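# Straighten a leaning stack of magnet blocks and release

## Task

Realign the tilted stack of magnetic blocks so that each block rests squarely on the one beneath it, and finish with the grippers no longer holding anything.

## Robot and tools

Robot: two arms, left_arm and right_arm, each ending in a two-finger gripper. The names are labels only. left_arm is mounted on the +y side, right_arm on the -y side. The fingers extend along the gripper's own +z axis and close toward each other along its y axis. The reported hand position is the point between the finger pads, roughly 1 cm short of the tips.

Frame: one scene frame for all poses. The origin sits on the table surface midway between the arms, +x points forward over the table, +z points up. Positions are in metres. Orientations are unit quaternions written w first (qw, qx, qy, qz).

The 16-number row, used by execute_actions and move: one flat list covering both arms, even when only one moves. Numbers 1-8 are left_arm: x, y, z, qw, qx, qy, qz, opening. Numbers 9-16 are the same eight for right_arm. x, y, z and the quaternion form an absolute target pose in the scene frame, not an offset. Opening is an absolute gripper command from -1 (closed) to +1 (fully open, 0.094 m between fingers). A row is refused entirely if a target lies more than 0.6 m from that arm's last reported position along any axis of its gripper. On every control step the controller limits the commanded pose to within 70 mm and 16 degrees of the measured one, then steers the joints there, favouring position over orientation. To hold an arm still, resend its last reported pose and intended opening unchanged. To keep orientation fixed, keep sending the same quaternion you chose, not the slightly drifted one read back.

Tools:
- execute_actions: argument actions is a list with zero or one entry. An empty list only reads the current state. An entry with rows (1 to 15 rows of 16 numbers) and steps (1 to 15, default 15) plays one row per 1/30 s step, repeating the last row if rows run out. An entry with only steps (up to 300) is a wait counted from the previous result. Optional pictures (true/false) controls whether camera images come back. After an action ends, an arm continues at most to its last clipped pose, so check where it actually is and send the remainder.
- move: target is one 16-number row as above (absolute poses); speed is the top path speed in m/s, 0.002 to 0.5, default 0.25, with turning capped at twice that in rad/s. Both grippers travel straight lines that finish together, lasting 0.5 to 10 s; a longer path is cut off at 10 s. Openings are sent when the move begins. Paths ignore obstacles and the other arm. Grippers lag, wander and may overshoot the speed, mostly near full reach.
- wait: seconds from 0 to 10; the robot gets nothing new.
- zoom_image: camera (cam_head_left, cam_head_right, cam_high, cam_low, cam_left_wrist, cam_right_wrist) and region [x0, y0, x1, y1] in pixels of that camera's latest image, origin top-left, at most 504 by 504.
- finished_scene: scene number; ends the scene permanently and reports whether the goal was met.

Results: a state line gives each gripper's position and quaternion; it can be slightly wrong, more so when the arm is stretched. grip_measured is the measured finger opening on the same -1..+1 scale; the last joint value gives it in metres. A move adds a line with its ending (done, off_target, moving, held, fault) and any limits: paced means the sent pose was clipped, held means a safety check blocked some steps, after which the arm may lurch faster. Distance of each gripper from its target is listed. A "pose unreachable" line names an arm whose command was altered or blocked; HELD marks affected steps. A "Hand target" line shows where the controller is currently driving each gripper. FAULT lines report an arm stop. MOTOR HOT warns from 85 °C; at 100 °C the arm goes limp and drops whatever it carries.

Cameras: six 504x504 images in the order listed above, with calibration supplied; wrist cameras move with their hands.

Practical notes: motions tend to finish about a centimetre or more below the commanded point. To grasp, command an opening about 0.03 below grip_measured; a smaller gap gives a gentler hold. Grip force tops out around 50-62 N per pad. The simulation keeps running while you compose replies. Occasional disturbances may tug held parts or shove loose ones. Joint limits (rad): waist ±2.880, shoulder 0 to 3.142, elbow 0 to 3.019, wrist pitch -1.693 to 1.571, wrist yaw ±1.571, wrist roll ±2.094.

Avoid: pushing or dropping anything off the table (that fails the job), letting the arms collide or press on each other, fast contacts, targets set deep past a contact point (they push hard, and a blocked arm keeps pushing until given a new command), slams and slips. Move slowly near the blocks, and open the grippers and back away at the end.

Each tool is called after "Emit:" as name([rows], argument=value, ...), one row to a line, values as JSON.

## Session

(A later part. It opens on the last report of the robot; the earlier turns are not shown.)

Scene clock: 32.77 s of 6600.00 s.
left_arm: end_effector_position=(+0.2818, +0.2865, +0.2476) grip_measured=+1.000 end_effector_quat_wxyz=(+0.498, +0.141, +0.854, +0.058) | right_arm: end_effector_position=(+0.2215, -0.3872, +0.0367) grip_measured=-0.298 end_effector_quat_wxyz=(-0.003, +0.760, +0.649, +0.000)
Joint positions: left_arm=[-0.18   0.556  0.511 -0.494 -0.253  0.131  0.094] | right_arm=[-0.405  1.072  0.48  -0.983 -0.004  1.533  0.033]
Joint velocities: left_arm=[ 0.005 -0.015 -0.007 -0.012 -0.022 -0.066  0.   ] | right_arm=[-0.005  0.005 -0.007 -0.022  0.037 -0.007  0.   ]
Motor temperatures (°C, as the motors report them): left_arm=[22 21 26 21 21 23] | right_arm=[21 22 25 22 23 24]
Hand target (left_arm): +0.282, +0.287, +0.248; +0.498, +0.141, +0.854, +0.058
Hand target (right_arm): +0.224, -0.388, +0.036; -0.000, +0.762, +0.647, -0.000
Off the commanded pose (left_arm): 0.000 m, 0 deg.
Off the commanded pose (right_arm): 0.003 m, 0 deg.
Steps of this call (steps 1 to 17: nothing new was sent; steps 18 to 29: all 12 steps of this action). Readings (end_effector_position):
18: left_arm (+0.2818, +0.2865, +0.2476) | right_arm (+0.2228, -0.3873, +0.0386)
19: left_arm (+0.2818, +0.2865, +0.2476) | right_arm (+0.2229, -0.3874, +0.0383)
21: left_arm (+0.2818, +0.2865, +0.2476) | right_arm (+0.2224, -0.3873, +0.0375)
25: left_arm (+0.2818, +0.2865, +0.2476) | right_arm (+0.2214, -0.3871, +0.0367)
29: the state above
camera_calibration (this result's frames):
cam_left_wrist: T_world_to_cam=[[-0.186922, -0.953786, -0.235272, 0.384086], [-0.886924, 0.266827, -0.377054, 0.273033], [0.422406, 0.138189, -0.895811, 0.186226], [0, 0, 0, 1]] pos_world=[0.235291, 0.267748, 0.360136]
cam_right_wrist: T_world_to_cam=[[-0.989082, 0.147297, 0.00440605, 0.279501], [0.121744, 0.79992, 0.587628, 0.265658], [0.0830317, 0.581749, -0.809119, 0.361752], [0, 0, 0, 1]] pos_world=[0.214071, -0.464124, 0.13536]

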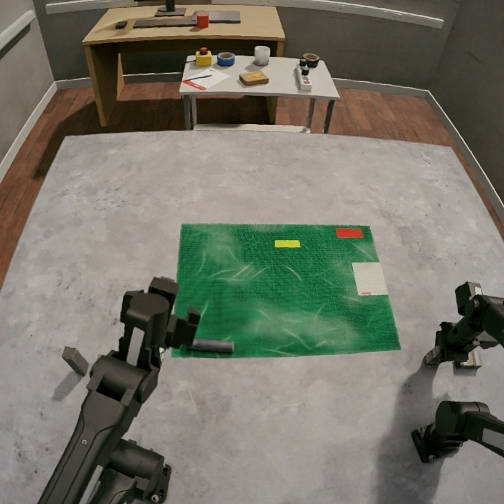

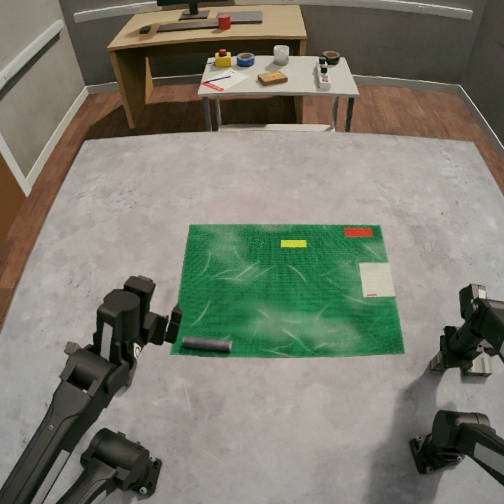

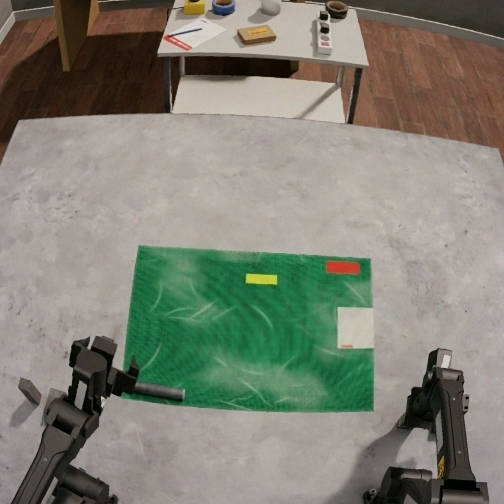

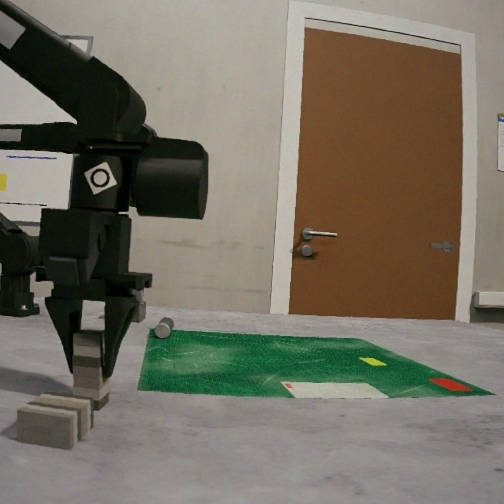

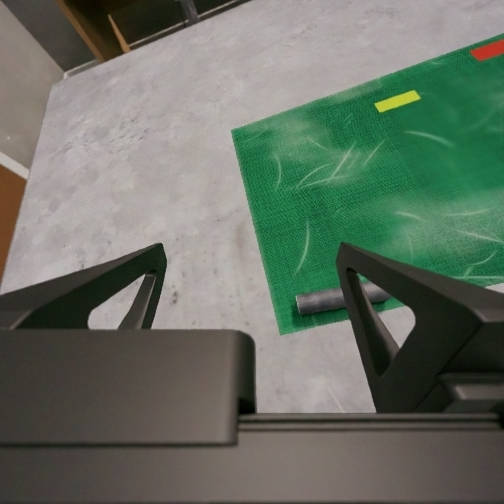

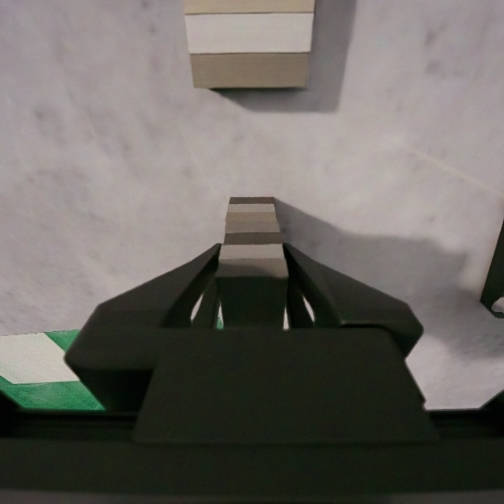

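Emit:
execute_actions([
  {"rows":[[0.2818,0.2865,0.2476,0.498,0.141,0.854,0.058,1,0.2245,-0.388,0.036,0,0.762,0.647,0,-0.35],[0.2818,0.2865,0.2476,0.498,0.141,0.854,0.058,1,0.2245,-0.388,0.036,0,0.762,0.647,0,-0.39],[0.2818,0.2865,0.2476,0.498,0.141,0.854,0.058,1,0.2245,-0.388,0.036,0,0.762,0.647,0,-0.42],[0.2818,0.2865,0.2476,0.498,0.141,0.854,0.058,1,0.2245,-0.388,0.036,0,0.762,0.647,0,-0.44],[0.2818,0.2865,0.2476,0.498,0.141,0.854,0.058,1,0.2245,-0.388,0.036,0,0.762,0.647,0,-0.46],[0.2818,0.2865,0.2476,0.498,0.141,0.854,0.058,1,0.2245,-0.388,0.036,0,0.762,0.647,0,-0.48],[0.2818,0.2865,0.2476,0.498,0.141,0.854,0.058,1,0.2245,-0.388,0.036,0,0.762,0.647,0,-0.50]],"steps":10},
], pictures=false)

Emit:
execute_actions([
  {"rows":[[0.2818,0.2865,0.2476,0.498,0.141,0.854,0.058,1,0.2245,-0.388,0.036,0,0.762,0.647,0,0.9]],"steps":8},
], pictures=false)

Emit:
move(target=[0.2818,0.2865,0.2476,0.498,0.141,0.854,0.058,1,0.240,-0.391,0.12,0,0.762,0.647,0,0.9], speed=0.15)

Emit:
zoom_image(camera="cam_low", region=[40,315,150,425])

Scene clock: 34.87 s of 6600.00 s.
left_arm: end_effector_position=(+0.2818, +0.2865, +0.2476) grip_measured=+1.000 end_effector_quat_wxyz=(+0.498, +0.141, +0.854, +0.058) | right_arm: end_effector_position=(+0.2220, -0.3872, +0.0367) grip_measured=-0.459 end_effector_quat_wxyz=(-0.002, +0.760, +0.649, +0.001)
Joint positions: left_arm=[-0.18   0.556  0.511 -0.494 -0.253  0.131  0.094] | right_arm=[-0.405  1.072  0.48  -0.981 -0.004  1.533  0.025]
Joint velocities: left_arm=[ 0.005  0.005 -0.012 -0.012 -0.022  0.081  0.   ] | right_arm=[ 0.005  0.015 -0.007  0.012 -0.007 -0.022 -0.   ]
Motor temperatures (°C, as the motors report them): left_arm=[22 21 26 21 21 23] | right_arm=[21 22 25 22 23 24]
Hand target (left_arm): +0.282, +0.287, +0.248; +0.498, +0.141, +0.854, +0.058
Hand target (right_arm): +0.224, -0.388, +0.036; -0.000, +0.762, +0.647, +0.000
Off the commanded pose (left_arm): 0.000 m, 0 deg.
Off the commanded pose (right_arm): 0.003 m, 0 deg.
Steps of this call (steps 1 to 53: nothing new was sent; steps 54 to 63: all 10 steps of this action). Readings (end_effector_position):
54: left_arm (+0.2818, +0.2865, +0.2476) | right_arm (+0.2215, -0.3872, +0.0367)
55: left_arm (+0.2818, +0.2865, +0.2476) | right_arm (+0.2215, -0.3872, +0.0367)
57: left_arm (+0.2818, +0.2865, +0.2476) | right_arm (+0.2217, -0.3872, +0.0367)
61: left_arm (+0.2818, +0.2865, +0.2476) | right_arm (+0.2220, -0.3872, +0.0367)
63: the state above

Scene clock: 35.13 s of 6600.00 s.
left_arm: end_effector_position=(+0.2818, +0.2865, +0.2476) grip_measured=+1.000 end_effector_quat_wxyz=(+0.498, +0.141, +0.854, +0.058) | right_arm: end_effector_position=(+0.2219, -0.3872, +0.0365) grip_measured=+0.897 end_effector_quat_wxyz=(-0.002, +0.760, +0.649, +0.001)
Joint positions: left_arm=[-0.18   0.556  0.511 -0.494 -0.253  0.131  0.094] | right_arm=[-0.405  1.072  0.48  -0.981 -0.004  1.533  0.089]
Joint velocities: left_arm=[ 0.005  0.015 -0.037  0.002 -0.037  0.007  0.   ] | right_arm=[-0.005 -0.005 -0.012 -0.012  0.037  0.007  0.002]
Motor temperatures (°C, as the motors report them): left_arm=[22 21 26 21 21 23] | right_arm=[21 22 25 22 23 24]
Hand target (left_arm): +0.282, +0.287, +0.248; +0.498, +0.141, +0.854, +0.058
Hand target (right_arm): +0.224, -0.388, +0.036; +0.000, +0.762, +0.647, +0.000
Off the commanded pose (left_arm): 0.000 m, 0 deg.
Off the commanded pose (right_arm): 0.003 m, 0 deg.
Steps of this call (steps 1 to 8: all 8 steps of this action). Readings (end_effector_position):
1: left_arm (+0.2818, +0.2865, +0.2476) | right_arm (+0.2221, -0.3873, +0.0367)
2: left_arm (+0.2818, +0.2865, +0.2476) | right_arm (+0.2221, -0.3873, +0.0367)
4: left_arm (+0.2818, +0.2865, +0.2476) | right_arm (+0.2219, -0.3872, +0.0365)
8: the state above

Scene clock: 36.30 s of 6600.00 s.
left_arm: end_effector_position=(+0.2818, +0.2865, +0.2476) grip_measured=+1.000 end_effector_quat_wxyz=(+0.498, +0.141, +0.854, +0.058) | right_arm: end_effector_position=(+0.2264, -0.3881, +0.1025) grip_measured=+0.898 end_effector_quat_wxyz=(-0.018, +0.760, +0.649, -0.012)
Joint positions: left_arm=[-0.18   0.556  0.511 -0.494 -0.253  0.131  0.094] | right_arm=[-0.405  1.003  0.633 -1.242 -0.004  1.533  0.089]
Joint velocities: left_arm=[-0.005 -0.005 -0.007 -0.007  0.022  0.037  0.   ] | right_arm=[-0.005 -0.024 -0.012 -0.037  0.022  0.051  0.   ]
Motor temperatures (°C, as the motors report them): left_arm=[22 21 26 21 21 23] | right_arm=[21 22 25 22 23 24]
Hand target (left_arm): +0.282, +0.287, +0.248; +0.498, +0.141, +0.854, +0.058
Hand target (right_arm): +0.241, -0.391, +0.119; +0.000, +0.762, +0.647, +0.000
Off the commanded pose (left_arm): 0.000 m, 0 deg.
Off the commanded pose (right_arm): 0.022 m, 2 deg.
move: off_target (right_arm)
camera_calibration (this result's frames):
cam_left_wrist: T_world_to_cam=[[-0.186922, -0.953786, -0.235272, 0.384086], [-0.886924, 0.266827, -0.377054, 0.273033], [0.422406, 0.138189, -0.895811, 0.186226], [0, 0, 0, 1]] pos_world=[0.235291, 0.267748, 0.360136]
cam_right_wrist: T_world_to_cam=[[-0.988205, 0.147124, 0.042498, 0.279995], [0.143755, 0.795567, 0.588563, 0.220447], [0.0527817, 0.58773, -0.807333, 0.424071], [0, 0, 0, 1]] pos_world=[0.222619, -0.465814, 0.20072]

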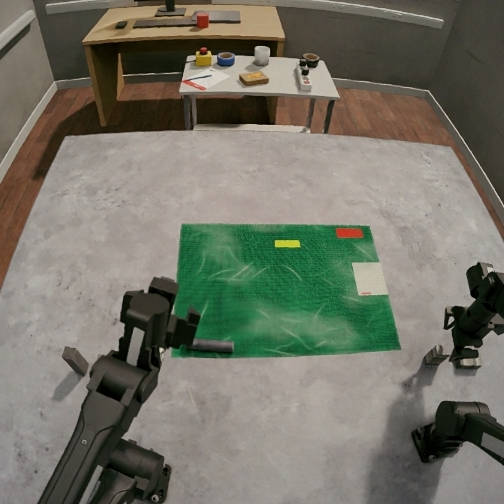

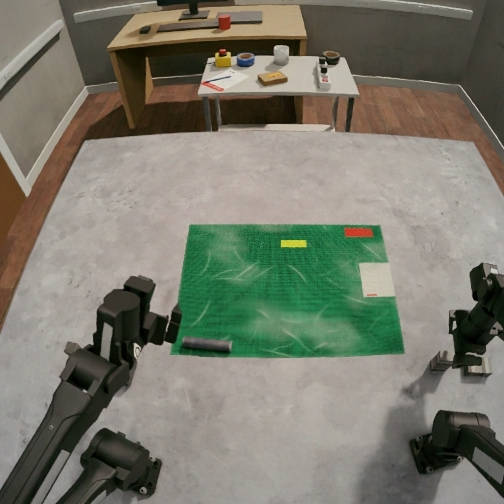

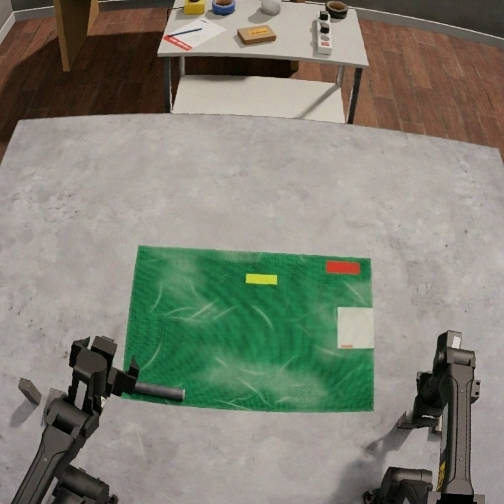

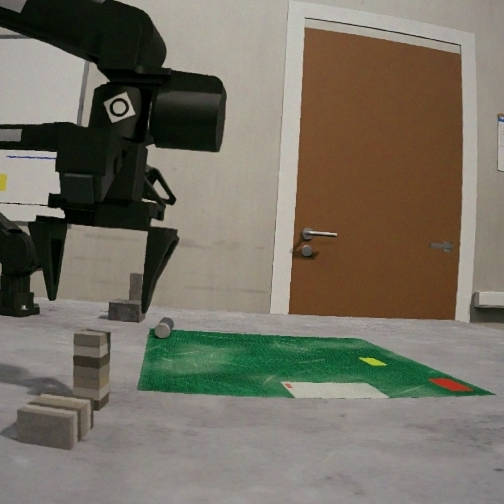

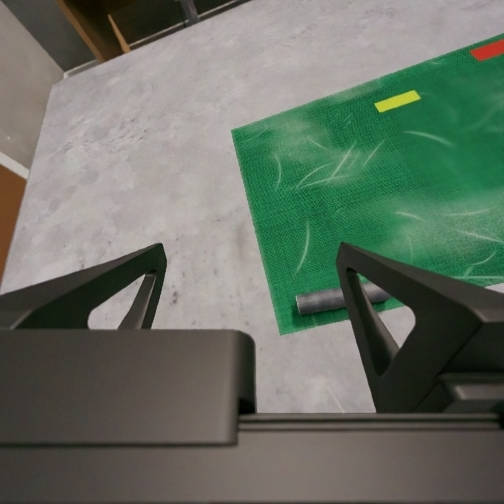

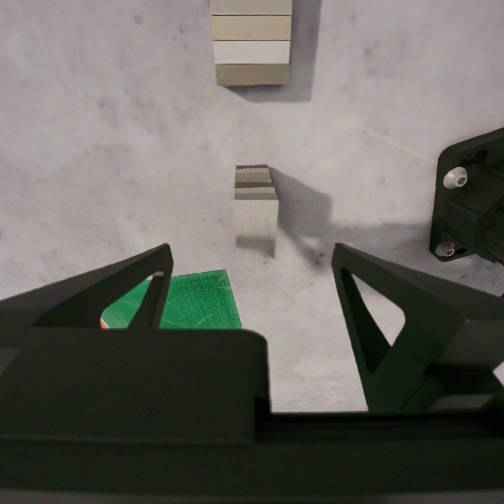

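Region (40, 315, 150, 425) of cam_low's 504x504 image, scaled by 4.582, with more detail than that image has.

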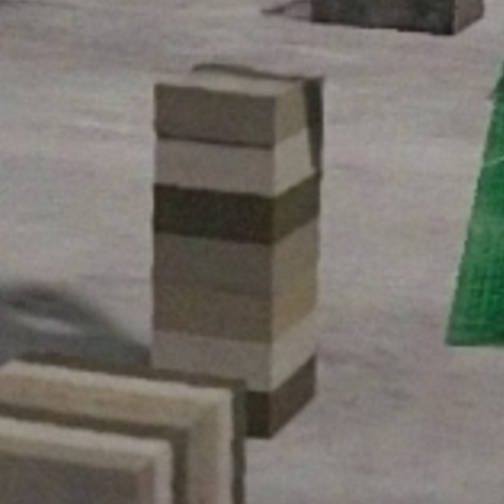

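Emit:
finished_scene(scene=2)

The scene is finished: the task was done.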